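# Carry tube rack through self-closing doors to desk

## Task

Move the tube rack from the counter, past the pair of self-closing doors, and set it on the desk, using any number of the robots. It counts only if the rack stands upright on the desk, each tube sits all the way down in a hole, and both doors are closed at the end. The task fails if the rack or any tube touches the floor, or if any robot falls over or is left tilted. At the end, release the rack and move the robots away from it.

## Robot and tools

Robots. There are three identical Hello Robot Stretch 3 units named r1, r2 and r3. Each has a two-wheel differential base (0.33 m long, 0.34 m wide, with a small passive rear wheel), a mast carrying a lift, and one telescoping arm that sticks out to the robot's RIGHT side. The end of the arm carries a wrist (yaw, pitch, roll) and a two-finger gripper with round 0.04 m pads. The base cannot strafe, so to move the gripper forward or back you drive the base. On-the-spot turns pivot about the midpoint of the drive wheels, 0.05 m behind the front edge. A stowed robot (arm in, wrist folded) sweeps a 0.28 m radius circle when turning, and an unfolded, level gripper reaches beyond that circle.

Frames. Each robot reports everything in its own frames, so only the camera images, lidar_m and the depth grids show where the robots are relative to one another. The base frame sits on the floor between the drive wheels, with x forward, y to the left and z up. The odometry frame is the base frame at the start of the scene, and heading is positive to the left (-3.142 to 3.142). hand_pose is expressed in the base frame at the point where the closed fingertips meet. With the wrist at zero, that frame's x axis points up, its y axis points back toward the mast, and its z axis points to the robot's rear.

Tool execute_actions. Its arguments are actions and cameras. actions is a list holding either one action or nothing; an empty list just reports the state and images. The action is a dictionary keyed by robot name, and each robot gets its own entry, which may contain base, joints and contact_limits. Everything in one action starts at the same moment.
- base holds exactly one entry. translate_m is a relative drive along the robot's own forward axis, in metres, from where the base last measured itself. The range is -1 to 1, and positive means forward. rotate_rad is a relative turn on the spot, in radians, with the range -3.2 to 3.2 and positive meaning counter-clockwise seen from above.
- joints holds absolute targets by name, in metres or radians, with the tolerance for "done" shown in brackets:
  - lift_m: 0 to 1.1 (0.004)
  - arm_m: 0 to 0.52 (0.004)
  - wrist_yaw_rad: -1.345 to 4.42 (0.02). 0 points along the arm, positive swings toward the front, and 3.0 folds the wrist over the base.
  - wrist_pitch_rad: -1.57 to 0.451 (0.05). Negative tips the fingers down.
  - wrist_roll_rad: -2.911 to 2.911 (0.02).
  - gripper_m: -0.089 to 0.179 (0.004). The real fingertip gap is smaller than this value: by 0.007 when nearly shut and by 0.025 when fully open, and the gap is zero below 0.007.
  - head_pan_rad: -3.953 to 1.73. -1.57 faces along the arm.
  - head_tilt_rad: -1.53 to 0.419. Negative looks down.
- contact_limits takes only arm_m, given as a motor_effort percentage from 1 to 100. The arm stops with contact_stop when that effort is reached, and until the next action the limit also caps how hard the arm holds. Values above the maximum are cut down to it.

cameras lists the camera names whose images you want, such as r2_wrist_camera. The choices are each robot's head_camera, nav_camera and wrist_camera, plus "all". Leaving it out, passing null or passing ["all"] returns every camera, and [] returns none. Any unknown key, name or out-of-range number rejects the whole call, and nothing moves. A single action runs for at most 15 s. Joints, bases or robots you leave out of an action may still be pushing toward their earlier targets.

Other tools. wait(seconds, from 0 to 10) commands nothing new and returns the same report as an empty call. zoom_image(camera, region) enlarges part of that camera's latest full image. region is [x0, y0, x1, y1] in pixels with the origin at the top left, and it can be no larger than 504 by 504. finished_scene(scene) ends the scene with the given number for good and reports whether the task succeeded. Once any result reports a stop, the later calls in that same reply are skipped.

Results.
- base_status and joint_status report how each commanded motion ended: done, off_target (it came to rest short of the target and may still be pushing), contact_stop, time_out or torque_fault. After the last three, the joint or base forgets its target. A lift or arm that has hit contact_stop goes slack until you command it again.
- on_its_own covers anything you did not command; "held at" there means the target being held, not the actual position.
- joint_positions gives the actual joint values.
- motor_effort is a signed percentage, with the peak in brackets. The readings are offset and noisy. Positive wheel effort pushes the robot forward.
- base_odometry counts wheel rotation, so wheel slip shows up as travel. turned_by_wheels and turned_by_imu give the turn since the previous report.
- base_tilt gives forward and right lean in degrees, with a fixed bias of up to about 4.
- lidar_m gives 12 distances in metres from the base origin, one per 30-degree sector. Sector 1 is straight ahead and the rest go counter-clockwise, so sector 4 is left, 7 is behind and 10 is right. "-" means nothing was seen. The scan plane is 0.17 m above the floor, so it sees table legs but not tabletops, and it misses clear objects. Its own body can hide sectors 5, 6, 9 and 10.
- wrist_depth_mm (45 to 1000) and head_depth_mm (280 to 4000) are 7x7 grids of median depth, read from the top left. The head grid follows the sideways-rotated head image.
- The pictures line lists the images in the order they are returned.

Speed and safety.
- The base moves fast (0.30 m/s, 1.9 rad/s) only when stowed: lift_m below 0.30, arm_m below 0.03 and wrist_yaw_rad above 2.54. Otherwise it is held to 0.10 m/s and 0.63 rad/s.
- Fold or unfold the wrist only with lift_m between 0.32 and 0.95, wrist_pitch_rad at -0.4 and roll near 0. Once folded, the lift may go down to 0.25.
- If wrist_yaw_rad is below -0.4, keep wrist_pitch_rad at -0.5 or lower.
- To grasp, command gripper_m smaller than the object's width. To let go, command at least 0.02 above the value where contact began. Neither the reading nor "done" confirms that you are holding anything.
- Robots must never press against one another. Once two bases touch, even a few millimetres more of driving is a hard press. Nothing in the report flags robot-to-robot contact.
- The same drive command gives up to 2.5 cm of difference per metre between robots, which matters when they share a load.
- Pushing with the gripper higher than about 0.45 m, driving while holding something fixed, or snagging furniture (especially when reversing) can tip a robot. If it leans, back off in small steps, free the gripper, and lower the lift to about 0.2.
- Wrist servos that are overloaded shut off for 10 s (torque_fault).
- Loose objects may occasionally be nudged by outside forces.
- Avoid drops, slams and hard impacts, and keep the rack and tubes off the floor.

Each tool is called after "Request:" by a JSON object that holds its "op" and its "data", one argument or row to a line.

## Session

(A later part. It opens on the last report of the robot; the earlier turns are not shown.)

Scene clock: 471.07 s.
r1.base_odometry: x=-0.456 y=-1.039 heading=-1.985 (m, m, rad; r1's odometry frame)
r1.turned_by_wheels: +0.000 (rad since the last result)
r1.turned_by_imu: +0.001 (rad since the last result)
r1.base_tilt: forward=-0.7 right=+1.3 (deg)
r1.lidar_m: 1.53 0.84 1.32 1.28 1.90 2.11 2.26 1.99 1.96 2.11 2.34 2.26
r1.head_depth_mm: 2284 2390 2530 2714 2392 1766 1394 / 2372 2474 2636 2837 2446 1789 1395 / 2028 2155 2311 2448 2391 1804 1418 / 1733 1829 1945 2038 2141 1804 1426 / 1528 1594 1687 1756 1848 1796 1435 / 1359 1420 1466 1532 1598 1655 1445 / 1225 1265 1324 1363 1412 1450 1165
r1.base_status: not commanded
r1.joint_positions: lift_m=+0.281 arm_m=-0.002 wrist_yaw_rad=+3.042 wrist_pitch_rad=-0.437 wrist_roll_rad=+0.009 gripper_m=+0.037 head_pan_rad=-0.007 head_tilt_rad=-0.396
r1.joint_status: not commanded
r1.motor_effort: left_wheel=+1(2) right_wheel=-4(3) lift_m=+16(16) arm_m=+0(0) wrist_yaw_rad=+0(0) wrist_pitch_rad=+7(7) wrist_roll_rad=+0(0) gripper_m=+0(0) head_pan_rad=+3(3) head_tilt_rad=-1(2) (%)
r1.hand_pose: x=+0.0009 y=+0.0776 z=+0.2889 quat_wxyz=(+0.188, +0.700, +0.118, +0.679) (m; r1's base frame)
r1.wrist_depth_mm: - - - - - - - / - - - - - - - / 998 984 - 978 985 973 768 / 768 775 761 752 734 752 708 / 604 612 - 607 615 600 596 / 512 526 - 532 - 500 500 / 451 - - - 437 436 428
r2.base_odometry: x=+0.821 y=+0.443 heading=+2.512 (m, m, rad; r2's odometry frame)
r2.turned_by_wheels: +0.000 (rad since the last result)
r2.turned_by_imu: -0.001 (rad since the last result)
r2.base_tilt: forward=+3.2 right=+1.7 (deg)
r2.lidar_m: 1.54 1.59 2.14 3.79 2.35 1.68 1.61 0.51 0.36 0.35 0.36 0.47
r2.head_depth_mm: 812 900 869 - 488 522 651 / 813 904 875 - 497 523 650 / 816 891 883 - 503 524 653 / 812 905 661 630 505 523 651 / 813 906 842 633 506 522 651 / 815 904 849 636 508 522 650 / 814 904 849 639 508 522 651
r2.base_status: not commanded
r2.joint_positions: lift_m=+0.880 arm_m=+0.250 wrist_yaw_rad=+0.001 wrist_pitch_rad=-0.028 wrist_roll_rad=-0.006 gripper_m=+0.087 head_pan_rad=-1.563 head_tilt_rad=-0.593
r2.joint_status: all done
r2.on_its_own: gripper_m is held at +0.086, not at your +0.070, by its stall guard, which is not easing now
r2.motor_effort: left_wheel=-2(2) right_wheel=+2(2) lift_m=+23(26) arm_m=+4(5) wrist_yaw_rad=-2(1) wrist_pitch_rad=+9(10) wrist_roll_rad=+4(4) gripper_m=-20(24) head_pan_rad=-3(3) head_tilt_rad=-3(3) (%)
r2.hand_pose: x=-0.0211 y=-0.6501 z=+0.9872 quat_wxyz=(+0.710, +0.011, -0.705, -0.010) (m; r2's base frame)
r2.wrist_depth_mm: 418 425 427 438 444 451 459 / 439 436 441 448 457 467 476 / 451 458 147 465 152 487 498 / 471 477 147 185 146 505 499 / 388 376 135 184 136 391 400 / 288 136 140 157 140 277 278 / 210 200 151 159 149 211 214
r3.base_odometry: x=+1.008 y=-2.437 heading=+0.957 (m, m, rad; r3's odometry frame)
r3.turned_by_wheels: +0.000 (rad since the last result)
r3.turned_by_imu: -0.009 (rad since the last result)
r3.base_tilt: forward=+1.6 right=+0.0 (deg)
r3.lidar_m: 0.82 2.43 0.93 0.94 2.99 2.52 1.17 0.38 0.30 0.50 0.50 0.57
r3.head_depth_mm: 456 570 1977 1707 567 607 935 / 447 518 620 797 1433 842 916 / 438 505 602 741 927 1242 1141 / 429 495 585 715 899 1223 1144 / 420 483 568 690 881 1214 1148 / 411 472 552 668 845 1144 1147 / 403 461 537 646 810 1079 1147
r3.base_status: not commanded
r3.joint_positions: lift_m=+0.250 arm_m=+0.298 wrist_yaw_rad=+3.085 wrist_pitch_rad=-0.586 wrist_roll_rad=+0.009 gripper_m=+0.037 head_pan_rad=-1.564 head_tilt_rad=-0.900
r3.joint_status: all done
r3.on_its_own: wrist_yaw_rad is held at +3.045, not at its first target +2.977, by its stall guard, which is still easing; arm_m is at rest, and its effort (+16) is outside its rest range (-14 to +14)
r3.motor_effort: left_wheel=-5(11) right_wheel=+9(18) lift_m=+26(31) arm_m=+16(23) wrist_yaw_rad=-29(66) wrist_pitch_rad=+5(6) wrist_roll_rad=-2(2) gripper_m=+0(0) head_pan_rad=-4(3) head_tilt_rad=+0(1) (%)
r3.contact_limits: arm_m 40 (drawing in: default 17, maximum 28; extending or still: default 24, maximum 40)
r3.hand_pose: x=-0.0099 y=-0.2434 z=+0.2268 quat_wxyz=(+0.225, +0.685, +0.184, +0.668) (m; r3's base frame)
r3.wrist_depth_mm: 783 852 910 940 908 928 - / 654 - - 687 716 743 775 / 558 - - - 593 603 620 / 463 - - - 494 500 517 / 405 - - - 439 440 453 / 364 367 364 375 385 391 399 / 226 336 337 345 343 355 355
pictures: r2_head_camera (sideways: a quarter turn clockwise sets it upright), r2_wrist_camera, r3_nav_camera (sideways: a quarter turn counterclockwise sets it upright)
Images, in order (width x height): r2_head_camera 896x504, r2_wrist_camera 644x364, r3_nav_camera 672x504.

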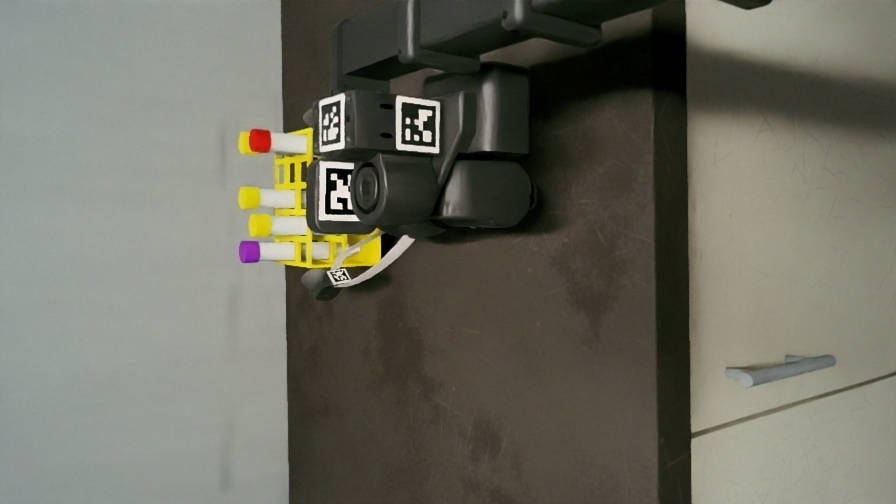

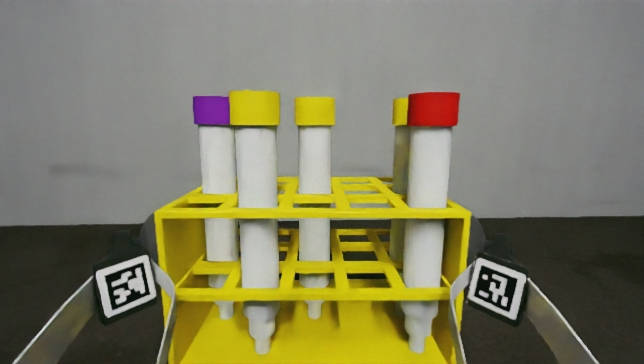

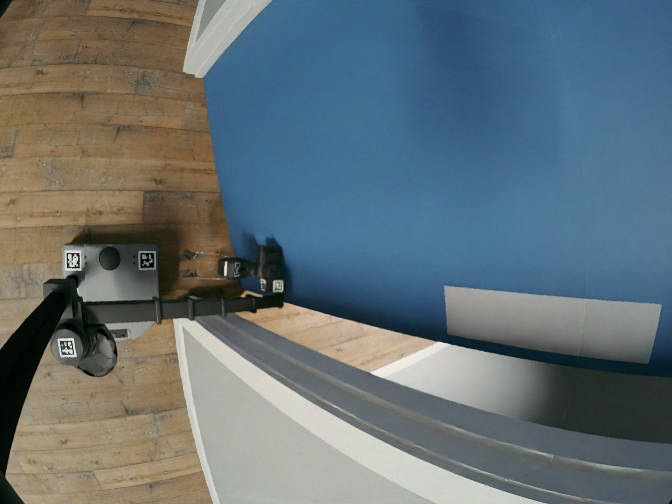

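Request:
{"op": "execute_actions", "data": {
  "actions": [
    {"r2": {"joints": {"arm_m": 0.0, "lift_m": 0.9}}, "r3": {"base": {"translate_m": 0.04}, "joints": {"arm_m": 0.0, "wrist_yaw_rad": 3.0}}}
  ],
  "cameras": ["r2_wrist_camera", "r3_nav_camera"]
}}

Request:
{"op": "execute_actions", "data": {
  "actions": [
    {"r2": {"joints": {"wrist_yaw_rad": 1.57, "head_pan_rad": -0.5, "head_tilt_rad": -0.7}}, "r3": {"base": {"rotate_rad": 1.55}, "joints": {"head_pan_rad": -3.14, "head_tilt_rad": -0.9}}}
  ],
  "cameras": ["r2_wrist_camera", "r2_head_camera", "r3_nav_camera"]
}}

Scene clock: 534.53 s.
r1.base_odometry: x=-0.456 y=-1.039 heading=-1.985 (m, m, rad; r1's odometry frame)
r1.turned_by_wheels: +0.000 (rad since the last result)
r1.turned_by_imu: +0.004 (rad since the last result)
r1.base_tilt: forward=-0.7 right=+1.3 (deg)
r1.lidar_m: 1.53 0.83 1.29 1.28 1.91 2.10 2.26 1.99 1.96 2.11 2.34 2.26
r1.head_depth_mm: 2272 2407 2535 2693 2413 1762 1404 / 2332 2507 2681 2870 2431 1773 1412 / 2035 2177 2298 2439 2378 1791 1400 / 1738 1822 1934 2061 2140 1814 1424 / 1532 1595 1653 1757 1838 1800 1431 / 1357 1410 1469 1532 1603 1646 1443 / 1222 1266 1312 1370 1424 1475 1250
r1.base_status: not commanded
r1.joint_positions: lift_m=+0.281 arm_m=-0.002 wrist_yaw_rad=+3.042 wrist_pitch_rad=-0.437 wrist_roll_rad=+0.009 gripper_m=+0.037 head_pan_rad=-0.007 head_tilt_rad=-0.396
r1.joint_status: not commanded
r1.motor_effort: left_wheel=+2(1) right_wheel=-4(3) lift_m=+16(16) arm_m=+0(0) wrist_yaw_rad=+0(1) wrist_pitch_rad=+7(7) wrist_roll_rad=+0(0) gripper_m=+0(1) head_pan_rad=+4(3) head_tilt_rad=-2(2) (%)
r1.hand_pose: x=+0.0009 y=+0.0776 z=+0.2889 quat_wxyz=(+0.188, +0.700, +0.118, +0.679) (m; r1's base frame)
r1.wrist_depth_mm: - - - - - - 998 / - - - - - - - / - - 990 986 990 982 685 / 760 762 753 753 754 750 707 / 621 620 - 612 608 598 605 / 514 528 - 533 - 507 505 / 460 - - - 432 434 431
r2.base_odometry: x=+0.821 y=+0.443 heading=+2.512 (m, m, rad; r2's odometry frame)
r2.turned_by_wheels: +0.000 (rad since the last result)
r2.turned_by_imu: -0.002 (rad since the last result)
r2.base_tilt: forward=+3.2 right=+1.7 (deg)
r2.lidar_m: 1.54 1.59 2.14 3.79 2.34 1.68 1.61 0.51 0.36 0.35 0.36 0.47
r2.head_depth_mm: 813 900 831 648 501 - - / 812 902 834 428 476 - - / 815 907 834 443 - - - / 812 903 844 431 475 530 650 / 813 905 844 658 506 523 648 / 814 906 848 634 508 523 652 / 815 908 850 636 509 522 647
r2.base_status: not commanded
r2.joint_positions: lift_m=+0.900 arm_m=+0.000 wrist_yaw_rad=+0.001 wrist_pitch_rad=-0.029 wrist_roll_rad=-0.006 gripper_m=+0.087 head_pan_rad=-1.563 head_tilt_rad=-0.593
r2.joint_status: all done
r2.on_its_own: gripper_m is held at +0.086, not at your +0.070, by its stall guard, which is not easing now
r2.motor_effort: left_wheel=-2(2) right_wheel=+2(2) lift_m=+23(24) arm_m=-3(3) wrist_yaw_rad=-1(2) wrist_pitch_rad=+10(10) wrist_roll_rad=+4(4) gripper_m=-20(20) head_pan_rad=-4(4) head_tilt_rad=-4(4) (%)
r2.hand_pose: x=-0.0211 y=-0.4008 z=+1.0070 quat_wxyz=(+0.710, +0.011, -0.705, -0.010) (m; r2's base frame)
r2.wrist_depth_mm: 632 637 649 651 666 677 688 / 659 668 674 667 696 709 706 / 677 678 147 704 152 712 744 / 693 715 147 184 147 750 731 / 440 424 135 184 136 458 456 / 309 136 139 158 140 314 317 / 238 227 151 157 150 241 243
r3.base_odometry: x=+1.032 y=-2.404 heading=+0.957 (m, m, rad; r3's odometry frame)
r3.turned_by_wheels: +0.000 (rad since the last result)
r3.turned_by_imu: -0.019 (rad since the last result)
r3.base_tilt: forward=+1.6 right=+0.0 (deg)
r3.lidar_m: 0.76 2.40 0.92 0.93 2.97 2.57 1.26 0.36 0.32 0.36 0.37 0.47
r3.head_depth_mm: 296 337 399 493 612 699 889 / 295 337 398 491 634 850 1096 / 297 336 398 488 629 886 1155 / 296 335 396 485 624 878 1145 / 295 333 394 482 621 869 1131 / 294 332 392 479 615 862 1128 / 293 331 391 477 612 851 1135
r3.base_status: done
r3.joint_positions: lift_m=+0.250 arm_m=+0.000 wrist_yaw_rad=+3.002 wrist_pitch_rad=-0.585 wrist_roll_rad=+0.009 gripper_m=+0.037 head_pan_rad=-1.564 head_tilt_rad=-0.900
r3.joint_status: all done
r3.motor_effort: left_wheel=-1(14) right_wheel=+0(27) lift_m=+26(26) arm_m=-2(18) wrist_yaw_rad=-2(47) wrist_pitch_rad=+5(5) wrist_roll_rad=-2(2) gripper_m=+0(1) head_pan_rad=-2(3) head_tilt_rad=+0(0) (%)
r3.hand_pose: x=+0.0066 y=+0.0531 z=+0.2270 quat_wxyz=(+0.252, +0.692, +0.155, +0.658) (m; r3's base frame)
r3.wrist_depth_mm: 796 - 869 839 874 933 - / 650 - 683 703 704 722 747 / 541 539 564 573 590 601 618 / 474 - - 507 492 507 521 / - - - - 442 437 452 / - - - - 387 394 396 / - - - - 347 353 348
pictures: r2_wrist_camera, r3_nav_camera (sideways: a quarter turn counterclockwise sets it upright)
Images, in order (width x height): r2_wrist_camera 644x364, r3_nav_camera 672x504.

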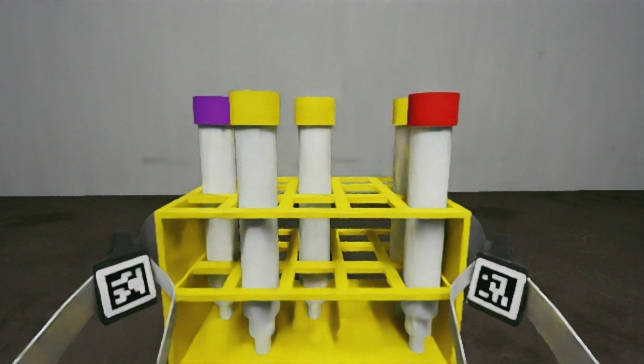

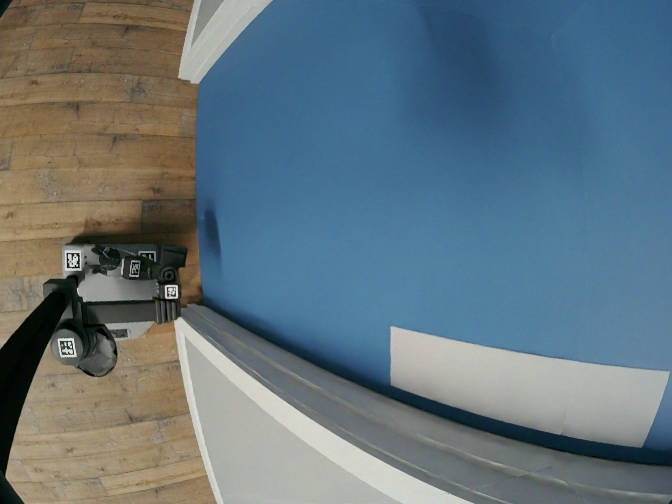

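Scene clock: 536.83 s.
r1.base_odometry: x=-0.456 y=-1.039 heading=-1.985 (m, m, rad; r1's odometry frame)
r1.turned_by_wheels: +0.000 (rad since the last result)
r1.turned_by_imu: +0.001 (rad since the last result)
r1.base_tilt: forward=-0.8 right=+1.3 (deg)
r1.lidar_m: 1.53 0.93 1.27 1.28 1.91 2.11 2.27 1.99 1.96 2.11 2.34 2.26
r1.head_depth_mm: 2266 2387 2521 2668 2424 1766 1395 / 2359 2514 2663 2847 2450 1782 1414 / 2027 2180 2310 2435 2395 1793 1420 / 1748 1853 1913 2037 2149 1814 1428 / 1536 1591 1668 1746 1835 1792 1421 / 1365 1406 1472 1540 1602 1638 1439 / 1231 1272 1321 1360 1412 1478 1445
r1.base_status: not commanded
r1.joint_positions: lift_m=+0.281 arm_m=-0.002 wrist_yaw_rad=+3.042 wrist_pitch_rad=-0.437 wrist_roll_rad=+0.009 gripper_m=+0.037 head_pan_rad=-0.007 head_tilt_rad=-0.396
r1.joint_status: not commanded
r1.motor_effort: left_wheel=+2(2) right_wheel=-3(4) lift_m=+16(16) arm_m=+0(0) wrist_yaw_rad=+0(0) wrist_pitch_rad=+7(7) wrist_roll_rad=+0(0) gripper_m=+0(1) head_pan_rad=+3(4) head_tilt_rad=-1(2) (%)
r1.hand_pose: x=+0.0009 y=+0.0776 z=+0.2889 quat_wxyz=(+0.188, +0.700, +0.118, +0.679) (m; r1's base frame)
r1.wrist_depth_mm: - - - - - - 965 / - - - - - - 839 / - 984 - 997 974 913 796 / 765 771 760 744 749 744 735 / 616 614 - 608 613 592 603 / 517 531 - 538 - 503 501 / 454 - - - 436 434 429
r2.base_odometry: x=+0.821 y=+0.443 heading=+2.512 (m, m, rad; r2's odometry frame)
r2.turned_by_wheels: +0.000 (rad since the last result)
r2.turned_by_imu: +0.000 (rad since the last result)
r2.base_tilt: forward=+3.3 right=+1.7 (deg)
r2.lidar_m: 1.54 1.60 2.14 3.79 2.35 1.68 1.60 0.51 0.36 0.35 0.35 0.47
r2.head_depth_mm: 1157 922 688 549 552 640 - / 1296 1306 691 331 372 779 943 / 1495 1567 692 359 345 1010 1142 / 1512 1664 753 810 319 1285 1164 / 1446 1603 1789 1820 329 1317 1169 / 1381 1529 1702 1839 1576 1340 1175 / 1311 1441 1616 1788 1571 1349 1172
r2.base_status: not commanded
r2.joint_positions: lift_m=+0.900 arm_m=+0.000 wrist_yaw_rad=+1.567 wrist_pitch_rad=-0.029 wrist_roll_rad=-0.006 gripper_m=+0.087 head_pan_rad=-0.507 head_tilt_rad=-0.691
r2.joint_status: all done
r2.on_its_own: gripper_m is held at +0.086, not at your +0.070, by its stall guard, which is not easing now
r2.motor_effort: left_wheel=-1(2) right_wheel=+2(2) lift_m=+23(23) arm_m=-3(3) wrist_yaw_rad=+4(5) wrist_pitch_rad=+9(10) wrist_roll_rad=+3(4) gripper_m=-19(19) head_pan_rad=+4(43) head_tilt_rad=-3(12) (%)
r2.hand_pose: x=+0.2341 y=-0.1463 z=+1.0070 quat_wxyz=(+0.510, +0.505, -0.492, +0.493) (m; r2's base frame)
r2.wrist_depth_mm: - - - - - - 863 / - - - - - - 860 / - - 149 - 152 - 859 / - - 147 185 146 - 802 / - - 136 183 136 450 448 / - 137 140 157 140 315 312 / - - 151 158 149 274 243
r3.base_odometry: x=+1.031 y=-2.404 heading=+2.507 (m, m, rad; r3's odometry frame)
r3.turned_by_wheels: +1.550 (rad since the last result)
r3.turned_by_imu: +1.571 (rad since the last result)
r3.base_tilt: forward=+1.7 right=+0.0 (deg)
r3.lidar_m: 0.93 2.95 2.60 1.44 0.39 0.32 0.33 0.34 0.44 0.76 2.39 0.92
r3.head_depth_mm: 285 313 370 456 566 660 1014 / 285 313 369 455 587 828 948 / 284 312 371 453 585 824 - / 284 312 369 451 583 818 1148 / - 312 368 450 582 816 1142 / - 311 367 449 580 808 1128 / - 310 367 448 576 806 1123
r3.base_status: done
r3.joint_positions: lift_m=+0.250 arm_m=+0.000 wrist_yaw_rad=+3.002 wrist_pitch_rad=-0.585 wrist_roll_rad=+0.009 gripper_m=+0.037 head_pan_rad=-3.133 head_tilt_rad=-0.900
r3.joint_status: all done
r3.motor_effort: left_wheel=-2(12) right_wheel=+2(9) lift_m=+26(26) arm_m=-2(1) wrist_yaw_rad=-2(1) wrist_pitch_rad=+5(5) wrist_roll_rad=-2(2) gripper_m=-1(2) head_pan_rad=-3(46) head_tilt_rad=+0(1) (%)
r3.hand_pose: x=+0.0067 y=+0.0531 z=+0.2270 quat_wxyz=(+0.252, +0.692, +0.155, +0.658) (m; r3's base frame)
r3.wrist_depth_mm: 441 - 857 880 934 897 - / 441 - 679 697 703 720 766 / 412 523 567 570 596 593 607 / 401 - - 510 493 521 518 / - - - - 436 439 443 / - - - - 387 389 396 / - - - - 344 347 355
pictures: r2_head_camera (sideways: a quarter turn clockwise sets it upright), r2_wrist_camera, r3_nav_camera (sideways: a quarter turn counterclockwise sets it upright)
Images, in order (width x height): r2_head_camera 896x504, r2_wrist_camera 644x364, r3_nav_camera 672x504.

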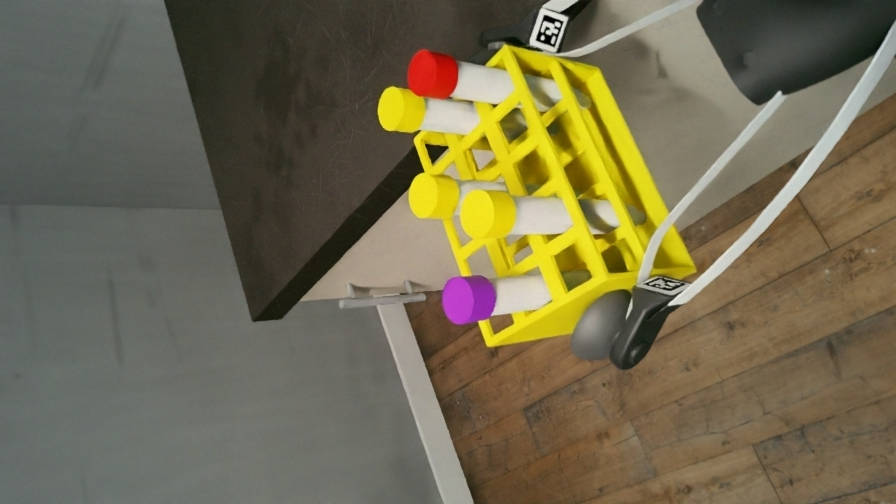

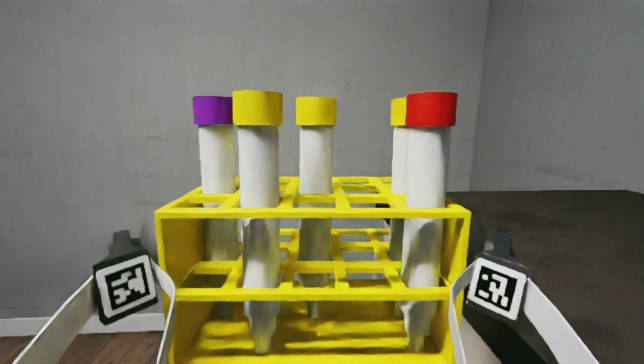

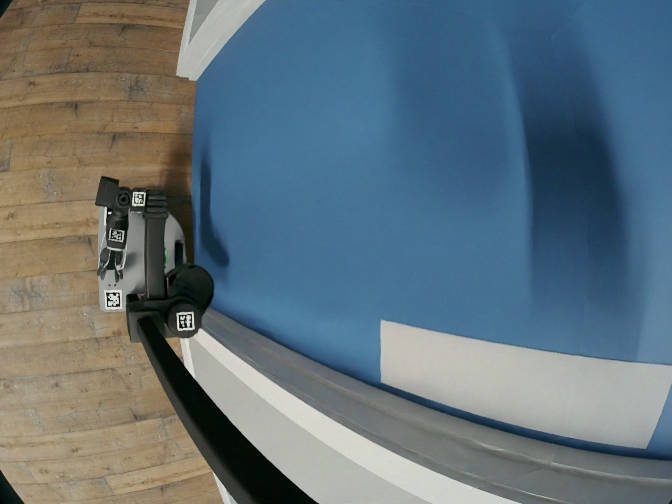

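Request:
{"op": "execute_actions", "data": {
  "actions": [
    {"r2": {"base": {"rotate_rad": 1.6}, "joints": {"head_pan_rad": 0.0, "head_tilt_rad": -0.5}}, "r3": {"base": {"rotate_rad": 0.1}, "joints": {"lift_m": 0.32}}}
  ],
  "cameras": []
}}

Request:
{"op": "execute_actions", "data": {
  "actions": [
    {"r2": {"base": {"translate_m": 0.5}}, "r3": {"base": {"translate_m": -0.4}}}
  ],
  "cameras": ["r3_nav_camera", "r1_nav_camera"]
}}

Scene clock: 561.87 s.
r1.base_odometry: x=-0.456 y=-1.039 heading=-1.985 (m, m, rad; r1's odometry frame)
r1.turned_by_wheels: +0.000 (rad since the last result)
r1.turned_by_imu: +0.003 (rad since the last result)
r1.base_tilt: forward=-0.7 right=+1.3 (deg)
r1.lidar_m: 1.53 0.93 1.27 1.28 1.91 2.11 2.26 1.99 1.96 2.12 2.34 2.26
r1.head_depth_mm: 2228 2410 2532 2661 2402 1783 1406 / 2353 2483 2665 2862 2439 1795 1408 / 2040 2148 2283 2448 2382 1807 1424 / 1759 1834 1924 2040 2152 1807 1443 / 1538 1597 1675 1756 1838 1815 1425 / 1368 1412 1477 1524 1605 1653 1448 / 1219 1267 1324 1365 1419 1470 1442
r1.base_status: not commanded
r1.joint_positions: lift_m=+0.281 arm_m=-0.002 wrist_yaw_rad=+3.042 wrist_pitch_rad=-0.437 wrist_roll_rad=+0.009 gripper_m=+0.037 head_pan_rad=-0.007 head_tilt_rad=-0.396
r1.joint_status: not commanded
r1.motor_effort: left_wheel=+2(2) right_wheel=-3(4) lift_m=+16(16) arm_m=+0(0) wrist_yaw_rad=-1(0) wrist_pitch_rad=+7(7) wrist_roll_rad=+0(0) gripper_m=+0(0) head_pan_rad=+3(3) head_tilt_rad=-1(2) (%)
r1.hand_pose: x=+0.0009 y=+0.0776 z=+0.2889 quat_wxyz=(+0.188, +0.700, +0.118, +0.679) (m; r1's base frame)
r1.wrist_depth_mm: - - - - - - - / - - - - - - 853 / 975 986 - 987 983 927 791 / 772 758 754 756 748 746 734 / 614 623 - 604 627 606 604 / 513 531 - 537 - 503 505 / 457 - - - 436 437 432
r2.base_odometry: x=+0.821 y=+0.443 heading=-2.171 (m, m, rad; r2's odometry frame)
r2.turned_by_wheels: +1.600 (rad since the last result)
r2.turned_by_imu: +1.598 (rad since the last result)
r2.base_tilt: forward=+3.3 right=+1.8 (deg)
r2.lidar_m: 3.78 2.28 1.67 1.61 0.50 0.36 0.34 0.36 0.49 1.54 1.60 2.19
r2.head_depth_mm: 3191 3497 3392 2362 1833 309 301 / 3193 3509 3372 2362 1846 1511 1243 / 3178 3430 3377 2366 1835 1505 1266 / 3251 3493 3344 2401 1866 1498 1279 / 3233 3533 3412 2382 1861 1506 1277 / 3277 3506 3457 2408 1863 1510 1272 / 3225 3505 3368 2412 1878 1517 1282
r2.base_status: done
r2.joint_positions: lift_m=+0.900 arm_m=+0.000 wrist_yaw_rad=+1.568 wrist_pitch_rad=-0.029 wrist_roll_rad=-0.006 gripper_m=+0.087 head_pan_rad=-0.007 head_tilt_rad=-0.507
r2.joint_status: all done
r2.on_its_own: gripper_m is held at +0.086, not at your +0.070, by its stall guard, which is not easing now
r2.motor_effort: left_wheel=-1(3) right_wheel=+3(7) lift_m=+24(24) arm_m=-3(3) wrist_yaw_rad=+4(4) wrist_pitch_rad=+10(10) wrist_roll_rad=+4(4) gripper_m=-20(20) head_pan_rad=+4(34) head_tilt_rad=+2(15) (%)
r2.hand_pose: x=+0.2341 y=-0.1461 z=+1.0070 quat_wxyz=(+0.510, +0.505, -0.492, +0.494) (m; r2's base frame)
r2.wrist_depth_mm: - - - - - - - / - - - - - - - / - - 147 - 151 - - / - - 148 187 146 - - / - - 136 185 137 - - / - 137 139 157 140 - - / - - 151 158 151 - -
r3.base_odometry: x=+1.031 y=-2.404 heading=+2.607 (m, m, rad; r3's odometry frame)
r3.turned_by_wheels: +0.100 (rad since the last result)
r3.turned_by_imu: +0.101 (rad since the last result)
r3.base_tilt: forward=+1.6 right=+0.0 (deg)
r3.lidar_m: 0.93 3.03 2.06 0.93 0.33 0.32 0.33 0.35 0.48 1.06 2.44 0.92
r3.head_depth_mm: - 304 357 434 555 697 830 / - 307 362 441 567 785 - / - 310 366 447 575 798 - / 285 313 371 454 585 824 1156 / 287 316 375 459 596 844 1147 / 287 319 379 466 606 864 1146 / 289 322 383 472 618 890 1154
r3.base_status: done
r3.joint_positions: lift_m=+0.320 arm_m=+0.000 wrist_yaw_rad=+3.002 wrist_pitch_rad=-0.585 wrist_roll_rad=+0.009 gripper_m=+0.037 head_pan_rad=-3.133 head_tilt_rad=-0.900
r3.joint_status: all done
r3.motor_effort: left_wheel=-2(12) right_wheel=+2(7) lift_m=+28(29) arm_m=-1(1) wrist_yaw_rad=-1(1) wrist_pitch_rad=+5(5) wrist_roll_rad=-2(2) gripper_m=+1(0) head_pan_rad=-2(4) head_tilt_rad=+1(0) (%)
r3.hand_pose: x=+0.0067 y=+0.0531 z=+0.2969 quat_wxyz=(+0.252, +0.692, +0.155, +0.658) (m; r3's base frame)
r3.wrist_depth_mm: 369 - - - - - - / 391 - 809 820 859 844 879 / 385 496 672 670 698 719 736 / 358 506 572 592 606 614 615 / 381 499 - - 520 533 541 / - - - - 469 464 476 / - - - - 409 413 417
pictures: none
No camera images: the call's "cameras" was empty. Leave "cameras" out to get every camera's image.

Scene clock: 568.03 s.
r1.base_odometry: x=-0.456 y=-1.039 heading=-1.985 (m, m, rad; r1's odometry frame)
r1.turned_by_wheels: +0.000 (rad since the last result)
r1.turned_by_imu: +0.002 (rad since the last result)
r1.base_tilt: forward=-0.7 right=+1.3 (deg)
r1.lidar_m: 1.54 1.26 1.32 1.27 1.91 2.11 2.26 1.99 1.96 2.11 2.34 2.26
r1.head_depth_mm: 2279 2407 2538 2675 2433 1777 1405 / 2391 2498 2675 2857 2411 1788 1404 / 2048 2138 2296 2420 2356 1821 1425 / 1745 1826 1932 2044 2130 1818 1420 / 1524 1605 1687 1743 1864 1797 1443 / 1353 1413 1482 1532 1610 1652 1440 / 1227 1263 1315 1361 1413 1481 1445
r1.base_status: not commanded
r1.joint_positions: lift_m=+0.281 arm_m=-0.002 wrist_yaw_rad=+3.042 wrist_pitch_rad=-0.437 wrist_roll_rad=+0.009 gripper_m=+0.037 head_pan_rad=-0.007 head_tilt_rad=-0.396
r1.joint_status: not commanded
r1.motor_effort: left_wheel=+2(2) right_wheel=-3(3) lift_m=+16(17) arm_m=+0(0) wrist_yaw_rad=-1(0) wrist_pitch_rad=+7(7) wrist_roll_rad=+0(0) gripper_m=+1(1) head_pan_rad=+4(3) head_tilt_rad=-1(1) (%)
r1.hand_pose: x=+0.0009 y=+0.0776 z=+0.2889 quat_wxyz=(+0.188, +0.700, +0.118, +0.679) (m; r1's base frame)
r1.wrist_depth_mm: - - - - - - - / - - - - - - - / - - 991 996 976 967 965 / 765 759 758 747 751 748 742 / 609 610 - 604 616 603 601 / 508 531 - 534 - 507 502 / 454 - - - 437 438 432
r2.base_odometry: x=+0.539 y=+0.031 heading=-2.171 (m, m, rad; r2's odometry frame)
r2.turned_by_wheels: +0.000 (rad since the last result)
r2.turned_by_imu: +0.002 (rad since the last result)
r2.base_tilt: forward=+3.4 right=+1.7 (deg)
r2.lidar_m: 3.29 2.27 1.67 1.61 1.21 0.88 0.84 0.88 1.60 1.54 1.61 2.20
r2.head_depth_mm: 2795 3020 3163 2376 1821 310 301 / 2734 3036 3217 2360 1844 1493 1245 / 2743 3007 3216 2378 1853 1521 1271 / 2751 3015 3222 2408 1839 1505 1273 / 2804 3039 3243 2390 1871 1515 1274 / 2763 3023 3254 2420 1861 1513 1281 / 2805 3050 3306 2387 1870 1524 1274
r2.base_status: done
r2.joint_positions: lift_m=+0.900 arm_m=+0.000 wrist_yaw_rad=+1.568 wrist_pitch_rad=-0.029 wrist_roll_rad=-0.006 gripper_m=+0.087 head_pan_rad=-0.007 head_tilt_rad=-0.507
r2.joint_status: not commanded
r2.on_its_own: gripper_m is held at +0.086, not at your +0.070, by its stall guard, which is not easing now
r2.motor_effort: left_wheel=-2(3) right_wheel=+2(7) lift_m=+24(24) arm_m=-3(3) wrist_yaw_rad=+3(3) wrist_pitch_rad=+10(10) wrist_roll_rad=+4(4) gripper_m=-20(20) head_pan_rad=+4(4) head_tilt_rad=+3(3) (%)
r2.hand_pose: x=+0.2341 y=-0.1461 z=+1.0070 quat_wxyz=(+0.510, +0.505, -0.492, +0.494) (m; r2's base frame)
r2.wrist_depth_mm: - - - - - - - / - - - - - - - / - - 148 - 152 - - / - - 147 186 147 - - / - - 136 183 135 - - / - 137 140 157 139 - - / - - 151 159 151 - -
r3.base_odometry: x=+1.376 y=-2.608 heading=+2.607 (m, m, rad; r3's odometry frame)
r3.turned_by_wheels: +0.000 (rad since the last result)
r3.turned_by_imu: -0.001 (rad since the last result)
r3.base_tilt: forward=+1.7 right=+0.1 (deg)
r3.lidar_m: 1.32 2.92 0.22 0.22 0.84 0.36 0.27 0.27 0.28 0.40 2.43 1.30
r3.head_depth_mm: - 315 385 1592 1459 1281 1160 / - 301 358 450 610 1263 - / - 294 338 416 550 784 - / - 285 318 388 500 696 965 / - - 304 362 457 616 874 / - - 294 340 421 554 804 / - - 286 320 391 502 703
r3.base_status: translate_m off_target (by the wheels' count: -0.3999 of -0.4000)
r3.joint_positions: lift_m=+0.320 arm_m=+0.000 wrist_yaw_rad=+3.001 wrist_pitch_rad=-0.585 wrist_roll_rad=+0.009 gripper_m=+0.037 head_pan_rad=-3.134 head_tilt_rad=-0.899
r3.joint_status: not commanded
r3.on_its_own: left_wheel is at rest, and its effort (-19) is outside its rest range (-18 to +18)
r3.motor_effort: left_wheel=-19(48) right_wheel=-14(24) lift_m=+27(28) arm_m=-2(2) wrist_yaw_rad=-1(1) wrist_pitch_rad=+5(4) wrist_roll_rad=-2(2) gripper_m=+1(1) head_pan_rad=-3(3) head_tilt_rad=-1(0) (%)
r3.hand_pose: x=+0.0069 y=+0.0531 z=+0.2970 quat_wxyz=(+0.252, +0.692, +0.155, +0.658) (m; r3's base frame)
r3.wrist_depth_mm: 725 - 784 263 264 - - / 775 - 823 296 299 873 891 / 663 650 686 334 353 702 741 / 562 571 579 395 559 617 627 / 484 513 - - 514 525 545 / - - - - 461 468 477 / - - - - 405 412 420
pictures: r1_nav_camera (sideways: a quarter turn counterclockwise sets it upright), r3_nav_camera (sideways: a quarter turn counterclockwise sets it upright)
Images, in order (width x height): r1_nav_camera 672x504, r3_nav_camera 672x504.

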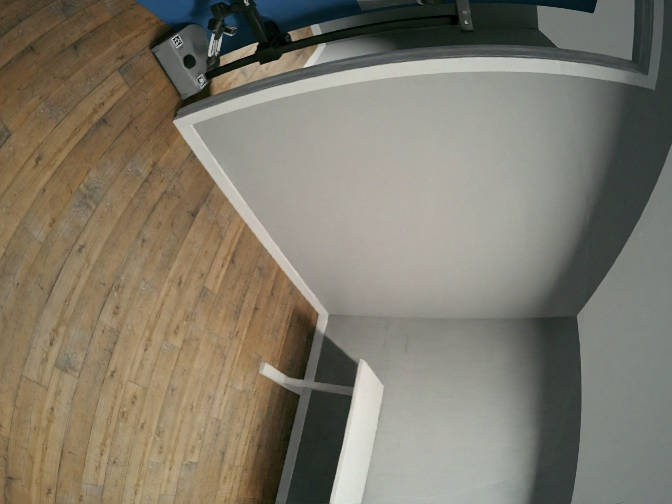

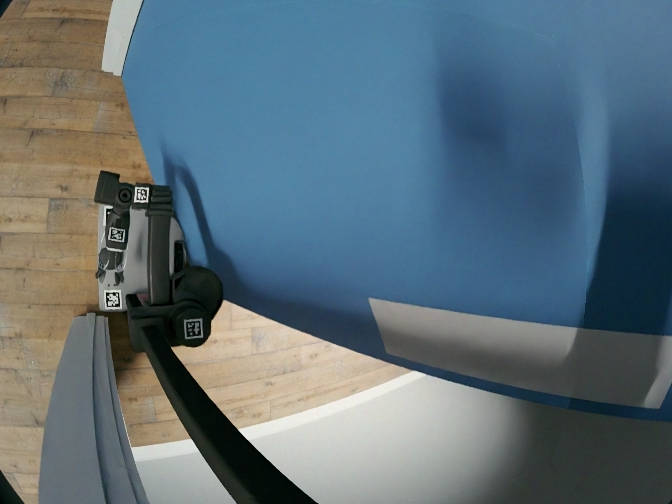

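Request:
{"op": "execute_actions", "data": {
  "actions": [
    {"r1": {"base": {"rotate_rad": 0.93}}, "r2": {"base": {"translate_m": 0.1}}, "r3": {"base": {"rotate_rad": 0.36}}}
  ],
  "cameras": []
}}

Request:
{"op": "execute_actions", "data": {
  "actions": [
    {"r2": {"base": {"translate_m": 0.4}}, "r3": {"base": {"translate_m": -0.35}}}
  ],
  "cameras": []
}}

Request:
{"op": "execute_actions", "data": {
  "actions": [
    {"r2": {"base": {"translate_m": 0.1}}, "r3": {"base": {"rotate_rad": 0.52}}}
  ],
  "cameras": []
}}

Request:
{"op": "execute_actions", "data": {
  "actions": [
    {"r2": {"base": {"translate_m": 0.4}}, "r3": {"base": {"translate_m": -0.35}}}
  ],
  "cameras": ["r3_nav_camera", "r1_nav_camera", "r1_head_camera"]
}}

Scene clock: 612.07 s.
r1.base_odometry: x=-0.456 y=-1.039 heading=-1.055 (m, m, rad; r1's odometry frame)
r1.turned_by_wheels: +0.930 (rad since the last result)
r1.turned_by_imu: +0.954 (rad since the last result)
r1.base_tilt: forward=-0.8 right=+1.3 (deg)
r1.lidar_m: 1.32 1.28 1.68 2.11 2.19 2.04 1.96 2.03 2.34 2.26 1.70 1.26
r1.head_depth_mm: 2706 2782 1214 1254 1324 1419 1404 / 2994 1490 3267 1738 2115 1596 1408 / 1367 1438 1557 1665 1621 1570 1415 / 1301 1358 1452 1540 1638 1722 1434 / 1231 1292 1365 1451 1541 1639 1445 / 1165 1226 1289 1363 1444 1553 1441 / 1102 1160 1228 1272 1330 1407 1456
r1.base_status: done
r1.joint_positions: lift_m=+0.281 arm_m=-0.002 wrist_yaw_rad=+3.042 wrist_pitch_rad=-0.437 wrist_roll_rad=+0.009 gripper_m=+0.037 head_pan_rad=-0.007 head_tilt_rad=-0.396
r1.joint_status: not commanded
r1.motor_effort: left_wheel=-3(8) right_wheel=+4(13) lift_m=+16(16) arm_m=+0(0) wrist_yaw_rad=+1(1) wrist_pitch_rad=+7(7) wrist_roll_rad=+0(1) gripper_m=+1(1) head_pan_rad=+3(3) head_tilt_rad=-1(1) (%)
r1.hand_pose: x=+0.0009 y=+0.0776 z=+0.2889 quat_wxyz=(+0.188, +0.700, +0.118, +0.679) (m; r1's base frame)
r1.wrist_depth_mm: - - - - - - - / - - - - - - - / 996 - - - 992 970 960 / 765 764 738 747 745 744 741 / 603 608 - 612 618 592 595 / 516 527 - 532 - 500 502 / 457 - - - 436 436 431
r2.base_odometry: x=+0.482 y=-0.052 heading=-2.171 (m, m, rad; r2's odometry frame)
r2.turned_by_wheels: +0.000 (rad since the last result)
r2.turned_by_imu: -0.001 (rad since the last result)
r2.base_tilt: forward=+3.2 right=+1.6 (deg)
r2.lidar_m: 3.19 2.25 1.66 1.61 1.35 0.98 0.95 0.98 1.60 1.55 1.61 2.20
r2.head_depth_mm: 2685 2935 3091 2381 1840 310 302 / 2640 2971 3113 2378 1848 1500 1239 / 2656 2986 3123 2409 1846 1500 1271 / 2720 2935 3169 2401 1859 1504 1273 / 2702 2948 3121 2426 1855 1508 1280 / 2673 2918 3189 2407 1847 1520 1279 / 2702 2949 3184 2434 1866 1515 1284
r2.base_status: done
r2.joint_positions: lift_m=+0.900 arm_m=+0.000 wrist_yaw_rad=+1.568 wrist_pitch_rad=-0.029 wrist_roll_rad=-0.006 gripper_m=+0.087 head_pan_rad=-0.007 head_tilt_rad=-0.507
r2.joint_status: not commanded
r2.on_its_own: gripper_m is held at +0.086, not at your +0.070, by its stall guard, which is not easing now
r2.motor_effort: left_wheel=-2(2) right_wheel=+2(7) lift_m=+25(23) arm_m=-3(3) wrist_yaw_rad=+3(3) wrist_pitch_rad=+10(10) wrist_roll_rad=+3(4) gripper_m=-19(20) head_pan_rad=+4(5) head_tilt_rad=+3(3) (%)
r2.hand_pose: x=+0.2341 y=-0.1461 z=+1.0070 quat_wxyz=(+0.510, +0.505, -0.492, +0.494) (m; r2's base frame)
r2.wrist_depth_mm: - - - - - - - / - - - - - - - / - - 148 - 151 - - / - - 147 186 147 - - / - - 136 185 135 - - / - 136 140 158 140 - - / - - 151 159 150 - -
r3.base_odometry: x=+1.375 y=-2.608 heading=+2.967 (m, m, rad; r3's odometry frame)
r3.turned_by_wheels: +0.359 (rad since the last result)
r3.turned_by_imu: +0.361 (rad since the last result)
r3.base_tilt: forward=+1.7 right=-0.1 (deg)
r3.lidar_m: 3.33 0.22 0.22 0.81 1.00 0.30 0.28 0.28 0.35 0.70 2.90 1.32
r3.head_depth_mm: - - 308 379 492 703 1141 / - - 305 375 486 688 - / - - 303 371 479 672 - / - - 303 367 471 660 918 / - - 301 362 465 647 969 / - - 302 358 459 635 1024 / - - 299 354 452 622 993
r3.base_status: done
r3.joint_positions: lift_m=+0.320 arm_m=+0.000 wrist_yaw_rad=+3.001 wrist_pitch_rad=-0.585 wrist_roll_rad=+0.009 gripper_m=+0.037 head_pan_rad=-3.134 head_tilt_rad=-0.899
r3.joint_status: not commanded
r3.on_its_own: left_wheel is at rest, and its effort (-34) is outside its rest range (-18 to +18)
r3.motor_effort: left_wheel=-34(41) right_wheel=-6(8) lift_m=+27(27) arm_m=-2(2) wrist_yaw_rad=-1(1) wrist_pitch_rad=+5(5) wrist_roll_rad=-2(2) gripper_m=-1(1) head_pan_rad=-4(4) head_tilt_rad=-1(1) (%)
r3.hand_pose: x=+0.0069 y=+0.0531 z=+0.2970 quat_wxyz=(+0.252, +0.692, +0.155, +0.658) (m; r3's base frame)
r3.wrist_depth_mm: 954 - 884 816 249 224 225 / 773 - 821 823 275 250 835 / 651 653 693 678 301 282 719 / 553 565 581 582 349 341 604 / 488 519 - - 393 523 544 / - - - - 446 464 469 / - - - - 409 416 427
pictures: none
No camera images: the call's "cameras" was empty. Leave "cameras" out to get every camera's image.

Scene clock: 617.23 s.
r1.base_odometry: x=-0.456 y=-1.039 heading=-1.055 (m, m, rad; r1's odometry frame)
r1.turned_by_wheels: +0.000 (rad since the last result)
r1.turned_by_imu: +0.001 (rad since the last result)
r1.base_tilt: forward=-0.8 right=+1.3 (deg)
r1.lidar_m: 1.46 1.28 1.68 2.11 2.19 2.04 1.96 2.04 2.34 2.26 1.70 1.26
r1.head_depth_mm: 2678 2766 1215 1248 1327 1413 1396 / 2998 3197 3468 3488 2431 1800 1399 / 3002 3153 3485 3606 2211 1817 1422 / 2943 1789 1901 2006 1948 1793 1428 / 1497 1562 1627 1706 1782 1769 1446 / 1315 1361 1415 1451 1523 1601 1443 / 1169 1206 1257 1298 1332 1402 1441
r1.base_status: not commanded
r1.joint_positions: lift_m=+0.281 arm_m=-0.002 wrist_yaw_rad=+3.042 wrist_pitch_rad=-0.437 wrist_roll_rad=+0.009 gripper_m=+0.037 head_pan_rad=-0.007 head_tilt_rad=-0.396
r1.joint_status: not commanded
r1.motor_effort: left_wheel=-2(2) right_wheel=+4(4) lift_m=+16(16) arm_m=+0(0) wrist_yaw_rad=+0(1) wrist_pitch_rad=+7(7) wrist_roll_rad=+0(0) gripper_m=+1(0) head_pan_rad=+3(4) head_tilt_rad=-2(1) (%)
r1.hand_pose: x=+0.0009 y=+0.0776 z=+0.2889 quat_wxyz=(+0.188, +0.700, +0.118, +0.679) (m; r1's base frame)
r1.wrist_depth_mm: - - - - - - - / - - - - - - - / - - 988 998 978 984 976 / 763 760 762 741 748 745 752 / 607 610 - 612 620 598 594 / 512 527 - 529 - 507 502 / 453 - - - 435 433 433
r2.base_odometry: x=+0.256 y=-0.382 heading=-2.171 (m, m, rad; r2's odometry frame)
r2.turned_by_wheels: +0.000 (rad since the last result)
r2.turned_by_imu: +0.001 (rad since the last result)
r2.base_tilt: forward=+3.1 right=+1.6 (deg)
r2.lidar_m: 2.79 2.26 1.66 1.60 1.67 1.40 1.35 1.39 1.60 1.55 1.61 2.21
r2.head_depth_mm: 2332 2535 2818 2384 1817 309 302 / 2343 2518 2810 2376 1850 1509 1237 / 2359 2584 2841 2388 1853 1500 1269 / 2350 2551 2869 2400 1843 1500 1276 / 2386 2594 2830 2389 1837 1508 1272 / 2338 2591 2900 2403 1860 1517 1280 / 2370 2620 2853 2437 1879 1526 1282
r2.base_status: done
r2.joint_positions: lift_m=+0.900 arm_m=+0.000 wrist_yaw_rad=+1.568 wrist_pitch_rad=-0.029 wrist_roll_rad=-0.006 gripper_m=+0.087 head_pan_rad=-0.007 head_tilt_rad=-0.507
r2.joint_status: not commanded
r2.on_its_own: gripper_m is held at +0.086, not at your +0.070, by its stall guard, which is not easing now
r2.motor_effort: left_wheel=-2(3) right_wheel=+2(6) lift_m=+24(23) arm_m=-3(3) wrist_yaw_rad=+3(3) wrist_pitch_rad=+10(10) wrist_roll_rad=+3(4) gripper_m=-20(20) head_pan_rad=+4(4) head_tilt_rad=+2(3) (%)
r2.hand_pose: x=+0.2341 y=-0.1461 z=+1.0070 quat_wxyz=(+0.510, +0.505, -0.492, +0.494) (m; r2's base frame)
r2.wrist_depth_mm: - - - - - - - / - - - - - - - / - - 148 - 152 - - / - - 146 186 147 - - / - - 136 184 136 - - / - 137 139 157 140 - - / - - 150 159 150 - -
r3.base_odometry: x=+1.720 y=-2.669 heading=+2.966 (m, m, rad; r3's odometry frame)
r3.turned_by_wheels: +0.000 (rad since the last result)
r3.turned_by_imu: -0.001 (rad since the last result)
r3.base_tilt: forward=+1.7 right=+0.0 (deg)
r3.lidar_m: 0.58 0.49 0.89 0.94 1.16 1.90 0.28 0.26 0.26 0.33 0.70 1.63
r3.head_depth_mm: 309 388 1991 1701 1466 1278 1158 / 294 336 409 550 1432 1279 - / - 310 371 464 617 905 - / - 297 340 415 534 741 1002 / - - 313 375 470 624 849 / - - 296 342 419 538 743 / - - - 315 379 472 630
r3.base_status: done
r3.joint_positions: lift_m=+0.320 arm_m=+0.000 wrist_yaw_rad=+3.001 wrist_pitch_rad=-0.585 wrist_roll_rad=+0.009 gripper_m=+0.037 head_pan_rad=-3.134 head_tilt_rad=-0.899
r3.joint_status: not commanded
r3.motor_effort: left_wheel=-18(36) right_wheel=-8(22) lift_m=+27(27) arm_m=-1(2) wrist_yaw_rad=-1(1) wrist_pitch_rad=+5(5) wrist_roll_rad=-2(2) gripper_m=-1(0) head_pan_rad=-3(3) head_tilt_rad=-1(1) (%)
r3.hand_pose: x=+0.0069 y=+0.0531 z=+0.2970 quat_wxyz=(+0.252, +0.692, +0.155, +0.658) (m; r3's base frame)
r3.wrist_depth_mm: 972 - 927 923 861 837 563 / 792 - 814 820 853 821 532 / 652 639 688 670 694 700 520 / 560 569 568 581 587 596 486 / 485 509 - - 523 535 504 / - - - - 467 465 466 / - - - - 411 420 421
pictures: none
No camera images: the call's "cameras" was empty. Leave "cameras" out to get every camera's image.

Scene clock: 619.33 s.
r1.base_odometry: x=-0.456 y=-1.039 heading=-1.055 (m, m, rad; r1's odometry frame)
r1.turned_by_wheels: +0.000 (rad since the last result)
r1.turned_by_imu: +0.001 (rad since the last result)
r1.base_tilt: forward=-0.7 right=+1.3 (deg)
r1.lidar_m: 1.47 1.28 1.68 2.11 2.19 2.04 1.96 2.03 2.34 2.26 1.70 1.26
r1.head_depth_mm: 2728 2809 1209 1255 1320 1417 1406 / 3019 3172 3461 3546 2463 1797 1406 / 2979 3185 3318 3624 2328 1797 1407 / 2902 1829 1939 2015 1958 1768 1421 / 1514 1577 1650 1719 1796 1750 1429 / 1319 1372 1422 1476 1524 1609 1453 / 1167 1193 1263 1305 1318 1412 1452
r1.base_status: not commanded
r1.joint_positions: lift_m=+0.281 arm_m=-0.002 wrist_yaw_rad=+3.042 wrist_pitch_rad=-0.437 wrist_roll_rad=+0.009 gripper_m=+0.037 head_pan_rad=-0.007 head_tilt_rad=-0.396
r1.joint_status: not commanded
r1.motor_effort: left_wheel=-3(2) right_wheel=+3(5) lift_m=+16(16) arm_m=+0(0) wrist_yaw_rad=+0(1) wrist_pitch_rad=+7(7) wrist_roll_rad=+0(0) gripper_m=+1(0) head_pan_rad=+3(3) head_tilt_rad=-1(1) (%)
r1.hand_pose: x=+0.0009 y=+0.0776 z=+0.2889 quat_wxyz=(+0.188, +0.700, +0.118, +0.679) (m; r1's base frame)
r1.wrist_depth_mm: - - - - - - - / - - - - - - - / - - 991 983 976 961 974 / 774 771 773 760 736 754 741 / 615 615 - 618 619 602 591 / 510 528 - 535 - 508 507 / 447 - - - 440 434 440
r2.base_odometry: x=+0.200 y=-0.464 heading=-2.172 (m, m, rad; r2's odometry frame)
r2.turned_by_wheels: +0.000 (rad since the last result)
r2.turned_by_imu: +0.000 (rad since the last result)
r2.base_tilt: forward=+3.2 right=+1.7 (deg)
r2.lidar_m: 2.69 2.26 1.66 1.59 1.67 1.50 1.45 1.50 1.60 1.55 1.61 2.21
r2.head_depth_mm: 2273 2423 2755 2365 1828 310 302 / 2281 2445 2728 2395 1853 1500 1242 / 2255 2413 2714 2397 1844 1497 1264 / 2248 2457 2766 2392 1858 1497 1272 / 2244 2463 2727 2424 1871 1506 1272 / 2286 2495 2749 2438 1866 1505 1279 / 2255 2482 2740 2416 1858 1515 1275
r2.base_status: done
r2.joint_positions: lift_m=+0.900 arm_m=+0.000 wrist_yaw_rad=+1.568 wrist_pitch_rad=-0.029 wrist_roll_rad=-0.006 gripper_m=+0.087 head_pan_rad=-0.007 head_tilt_rad=-0.507
r2.joint_status: not commanded
r2.on_its_own: gripper_m is held at +0.086, not at your +0.070, by its stall guard, which is not easing now
r2.motor_effort: left_wheel=-2(5) right_wheel=+3(6) lift_m=+24(24) arm_m=-3(3) wrist_yaw_rad=+3(3) wrist_pitch_rad=+10(10) wrist_roll_rad=+4(4) gripper_m=-20(21) head_pan_rad=+3(4) head_tilt_rad=+3(2) (%)
r2.hand_pose: x=+0.2341 y=-0.1461 z=+1.0070 quat_wxyz=(+0.510, +0.505, -0.492, +0.494) (m; r2's base frame)
r2.wrist_depth_mm: - - - - - - - / - - - - - - - / - - 148 - 152 - - / - - 148 186 147 - - / - - 136 184 136 - - / - 136 140 157 140 - - / - - 151 159 150 - -
r3.base_odometry: x=+1.720 y=-2.669 heading=-2.797 (m, m, rad; r3's odometry frame)
r3.turned_by_wheels: +0.520 (rad since the last result)
r3.turned_by_imu: +0.523 (rad since the last result)
r3.base_tilt: forward=+1.6 right=+0.2 (deg)
r3.lidar_m: 0.49 0.88 0.94 1.15 1.95 0.30 0.28 0.28 0.35 0.70 1.63 0.60
r3.head_depth_mm: - - 310 383 499 714 1137 / - - 307 377 490 697 - / - - 304 371 481 673 - / - - 303 366 472 661 920 / - - 303 361 463 645 961 / - - 300 356 454 629 1010 / - - 297 352 447 612 977
r3.base_status: done
r3.joint_positions: lift_m=+0.320 arm_m=+0.000 wrist_yaw_rad=+3.001 wrist_pitch_rad=-0.585 wrist_roll_rad=+0.009 gripper_m=+0.037 head_pan_rad=-3.134 head_tilt_rad=-0.899
r3.joint_status: not commanded
r3.on_its_own: left_wheel is at rest, and its effort (-29) is outside its rest range (-18 to +18)
r3.motor_effort: left_wheel=-29(34) right_wheel=-4(6) lift_m=+27(27) arm_m=-1(1) wrist_yaw_rad=-1(1) wrist_pitch_rad=+4(5) wrist_roll_rad=-2(2) gripper_m=-1(1) head_pan_rad=-3(3) head_tilt_rad=+0(1) (%)
r3.hand_pose: x=+0.0069 y=+0.0531 z=+0.2970 quat_wxyz=(+0.252, +0.692, +0.155, +0.658) (m; r3's base frame)
r3.wrist_depth_mm: 986 - - - 938 800 696 / 749 - 822 803 842 829 737 / 654 639 672 687 692 725 744 / 561 562 580 589 608 600 622 / 479 504 - - 512 526 532 / - - - - 457 465 475 / - - - - 409 417 425
pictures: none
No camera images: the call's "cameras" was empty. Leave "cameras" out to get every camera's image.

Scene clock: 624.50 s.
r1.base_odometry: x=-0.456 y=-1.039 heading=-1.055 (m, m, rad; r1's odometry frame)
r1.turned_by_wheels: +0.000 (rad since the last result)
r1.turned_by_imu: +0.001 (rad since the last result)
r1.base_tilt: forward=-0.7 right=+1.2 (deg)
r1.lidar_m: 1.71 1.27 1.69 2.10 2.19 2.04 1.96 2.03 2.34 2.25 1.70 1.26
r1.head_depth_mm: 2699 2789 1210 1261 1323 1415 1404 / 2994 3186 3312 3542 2452 1786 1416 / 2995 3212 3446 3529 2457 1801 1416 / 2987 3280 3467 3672 2322 1801 1424 / 2995 3209 3373 3456 2085 1826 1437 / 2964 1950 1901 1820 1780 1705 1452 / 1340 1322 1289 1327 1324 1402 1452
r1.base_status: not commanded
r1.joint_positions: lift_m=+0.281 arm_m=-0.002 wrist_yaw_rad=+3.042 wrist_pitch_rad=-0.437 wrist_roll_rad=+0.009 gripper_m=+0.037 head_pan_rad=-0.007 head_tilt_rad=-0.396
r1.joint_status: not commanded
r1.motor_effort: left_wheel=-2(3) right_wheel=+4(3) lift_m=+16(16) arm_m=+0(0) wrist_yaw_rad=+0(0) wrist_pitch_rad=+7(7) wrist_roll_rad=+0(0) gripper_m=+0(0) head_pan_rad=+4(3) head_tilt_rad=-1(3) (%)
r1.hand_pose: x=+0.0009 y=+0.0776 z=+0.2889 quat_wxyz=(+0.188, +0.700, +0.118, +0.679) (m; r1's base frame)
r1.wrist_depth_mm: - - - - - - - / - - - - - - - / - - 990 - 1000 943 962 / 769 768 766 744 753 747 736 / 620 604 - 598 613 607 600 / 514 524 - 540 - 504 505 / 452 - - - 441 435 432
r2.base_odometry: x=-0.026 y=-0.794 heading=-2.172 (m, m, rad; r2's odometry frame)
r2.turned_by_wheels: +0.000 (rad since the last result)
r2.turned_by_imu: +0.001 (rad since the last result)
r2.base_tilt: forward=+3.2 right=+1.7 (deg)
r2.lidar_m: 2.29 2.24 1.65 1.60 1.67 1.91 1.84 1.91 1.61 1.55 1.61 2.22
r2.head_depth_mm: 1905 2098 2280 2373 1844 309 302 / 1922 2086 2335 2363 1834 1507 1240 / 1924 2098 2342 2407 1854 1515 1270 / 1920 2111 2328 2378 1859 1503 1277 / 1924 2095 2311 2423 1839 1515 1280 / 1954 2131 2319 2386 1852 1509 1276 / 1945 2133 2337 2433 1869 1513 1281
r2.base_status: done
r2.joint_positions: lift_m=+0.900 arm_m=+0.000 wrist_yaw_rad=+1.568 wrist_pitch_rad=-0.029 wrist_roll_rad=-0.006 gripper_m=+0.087 head_pan_rad=-0.007 head_tilt_rad=-0.507
r2.joint_status: not commanded
r2.on_its_own: gripper_m is held at +0.086, not at your +0.070, by its stall guard, which is not easing now
r2.motor_effort: left_wheel=-2(3) right_wheel=+3(5) lift_m=+23(23) arm_m=-3(3) wrist_yaw_rad=+3(3) wrist_pitch_rad=+10(10) wrist_roll_rad=+4(3) gripper_m=-20(20) head_pan_rad=+4(4) head_tilt_rad=+2(3) (%)
r2.hand_pose: x=+0.2341 y=-0.1461 z=+1.0070 quat_wxyz=(+0.510, +0.505, -0.492, +0.494) (m; r2's base frame)
r2.wrist_depth_mm: - - - - - - - / - - - - - - - / - - 147 - 151 - - / - - 147 185 147 - - / - - 135 184 136 - - / - 136 139 157 139 - - / - - 151 159 149 - -
r3.base_odometry: x=+2.049 y=-2.550 heading=-2.797 (m, m, rad; r3's odometry frame)
r3.turned_by_wheels: +0.000 (rad since the last result)
r3.turned_by_imu: -0.001 (rad since the last result)
r3.base_tilt: forward=+1.6 right=+0.0 (deg)
r3.lidar_m: 0.84 1.20 1.21 1.48 1.73 1.55 0.28 0.26 0.26 0.32 0.75 1.87
r3.head_depth_mm: 319 396 1885 1705 1461 1282 1156 / 298 346 423 553 1405 1284 - / 287 317 379 477 635 924 - / - 297 346 422 541 754 1024 / - 288 317 379 473 626 855 / - - 296 344 419 537 737 / - - - 315 377 469 618
r3.base_status: done
r3.joint_positions: lift_m=+0.320 arm_m=+0.000 wrist_yaw_rad=+3.001 wrist_pitch_rad=-0.585 wrist_roll_rad=+0.009 gripper_m=+0.037 head_pan_rad=-3.134 head_tilt_rad=-0.899
r3.joint_status: not commanded
r3.motor_effort: left_wheel=-12(30) right_wheel=-4(19) lift_m=+27(27) arm_m=-1(2) wrist_yaw_rad=-1(0) wrist_pitch_rad=+4(5) wrist_roll_rad=-2(2) gripper_m=-1(0) head_pan_rad=-2(3) head_tilt_rad=+0(1) (%)
r3.hand_pose: x=+0.0069 y=+0.0531 z=+0.2970 quat_wxyz=(+0.252, +0.692, +0.155, +0.658) (m; r3's base frame)
r3.wrist_depth_mm: 978 - - - - - 904 / 792 - 806 815 861 870 902 / 633 650 682 686 700 706 727 / 563 575 581 592 585 609 626 / 494 507 - - 518 535 533 / - - - - 466 467 470 / - - - - 412 415 422
pictures: r1_head_camera (sideways: a quarter turn clockwise sets it upright), r1_nav_camera (sideways: a quarter turn counterclockwise sets it upright), r3_nav_camera (sideways: a quarter turn counterclockwise sets it upright)
Images, in order (width x height): r1_head_camera 896x504, r1_nav_camera 672x504, r3_nav_camera 672x504.

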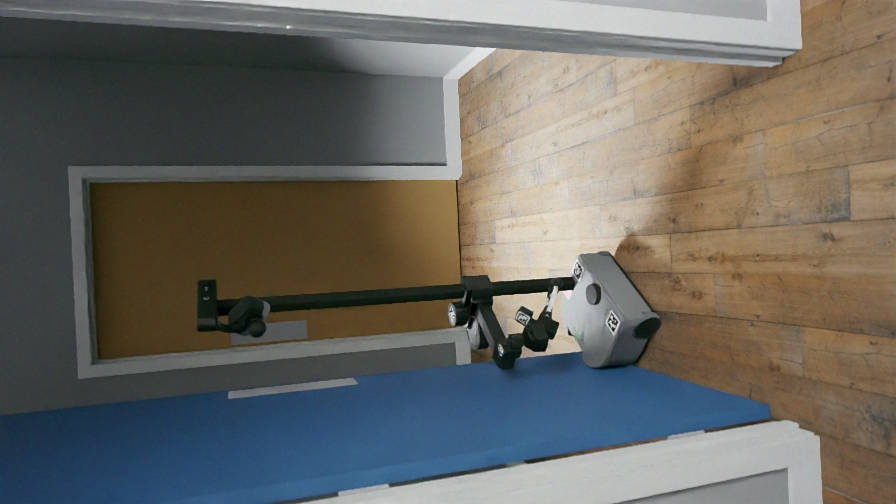

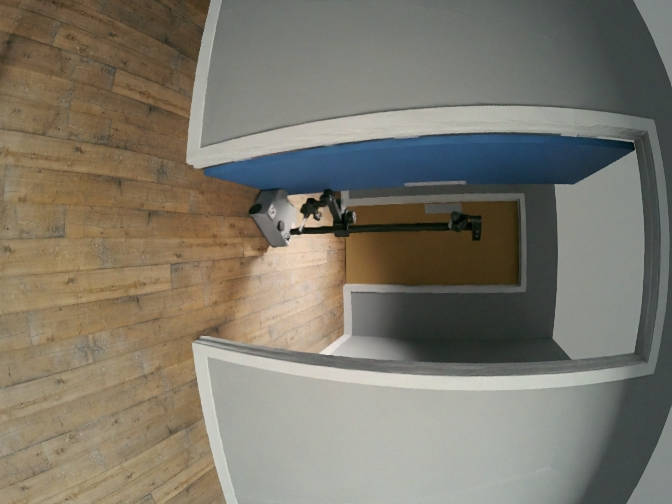

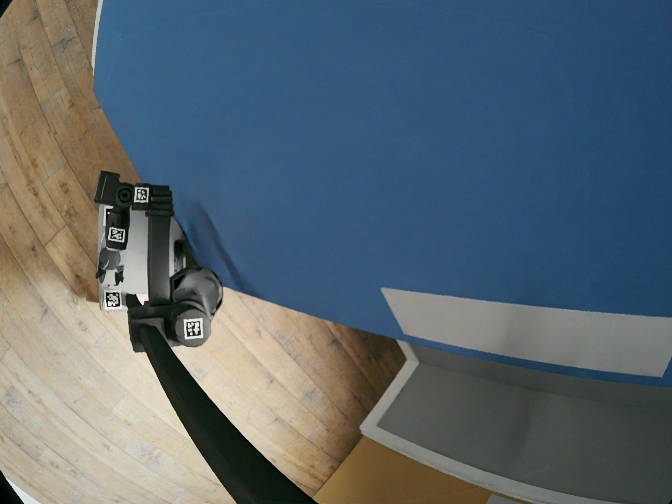

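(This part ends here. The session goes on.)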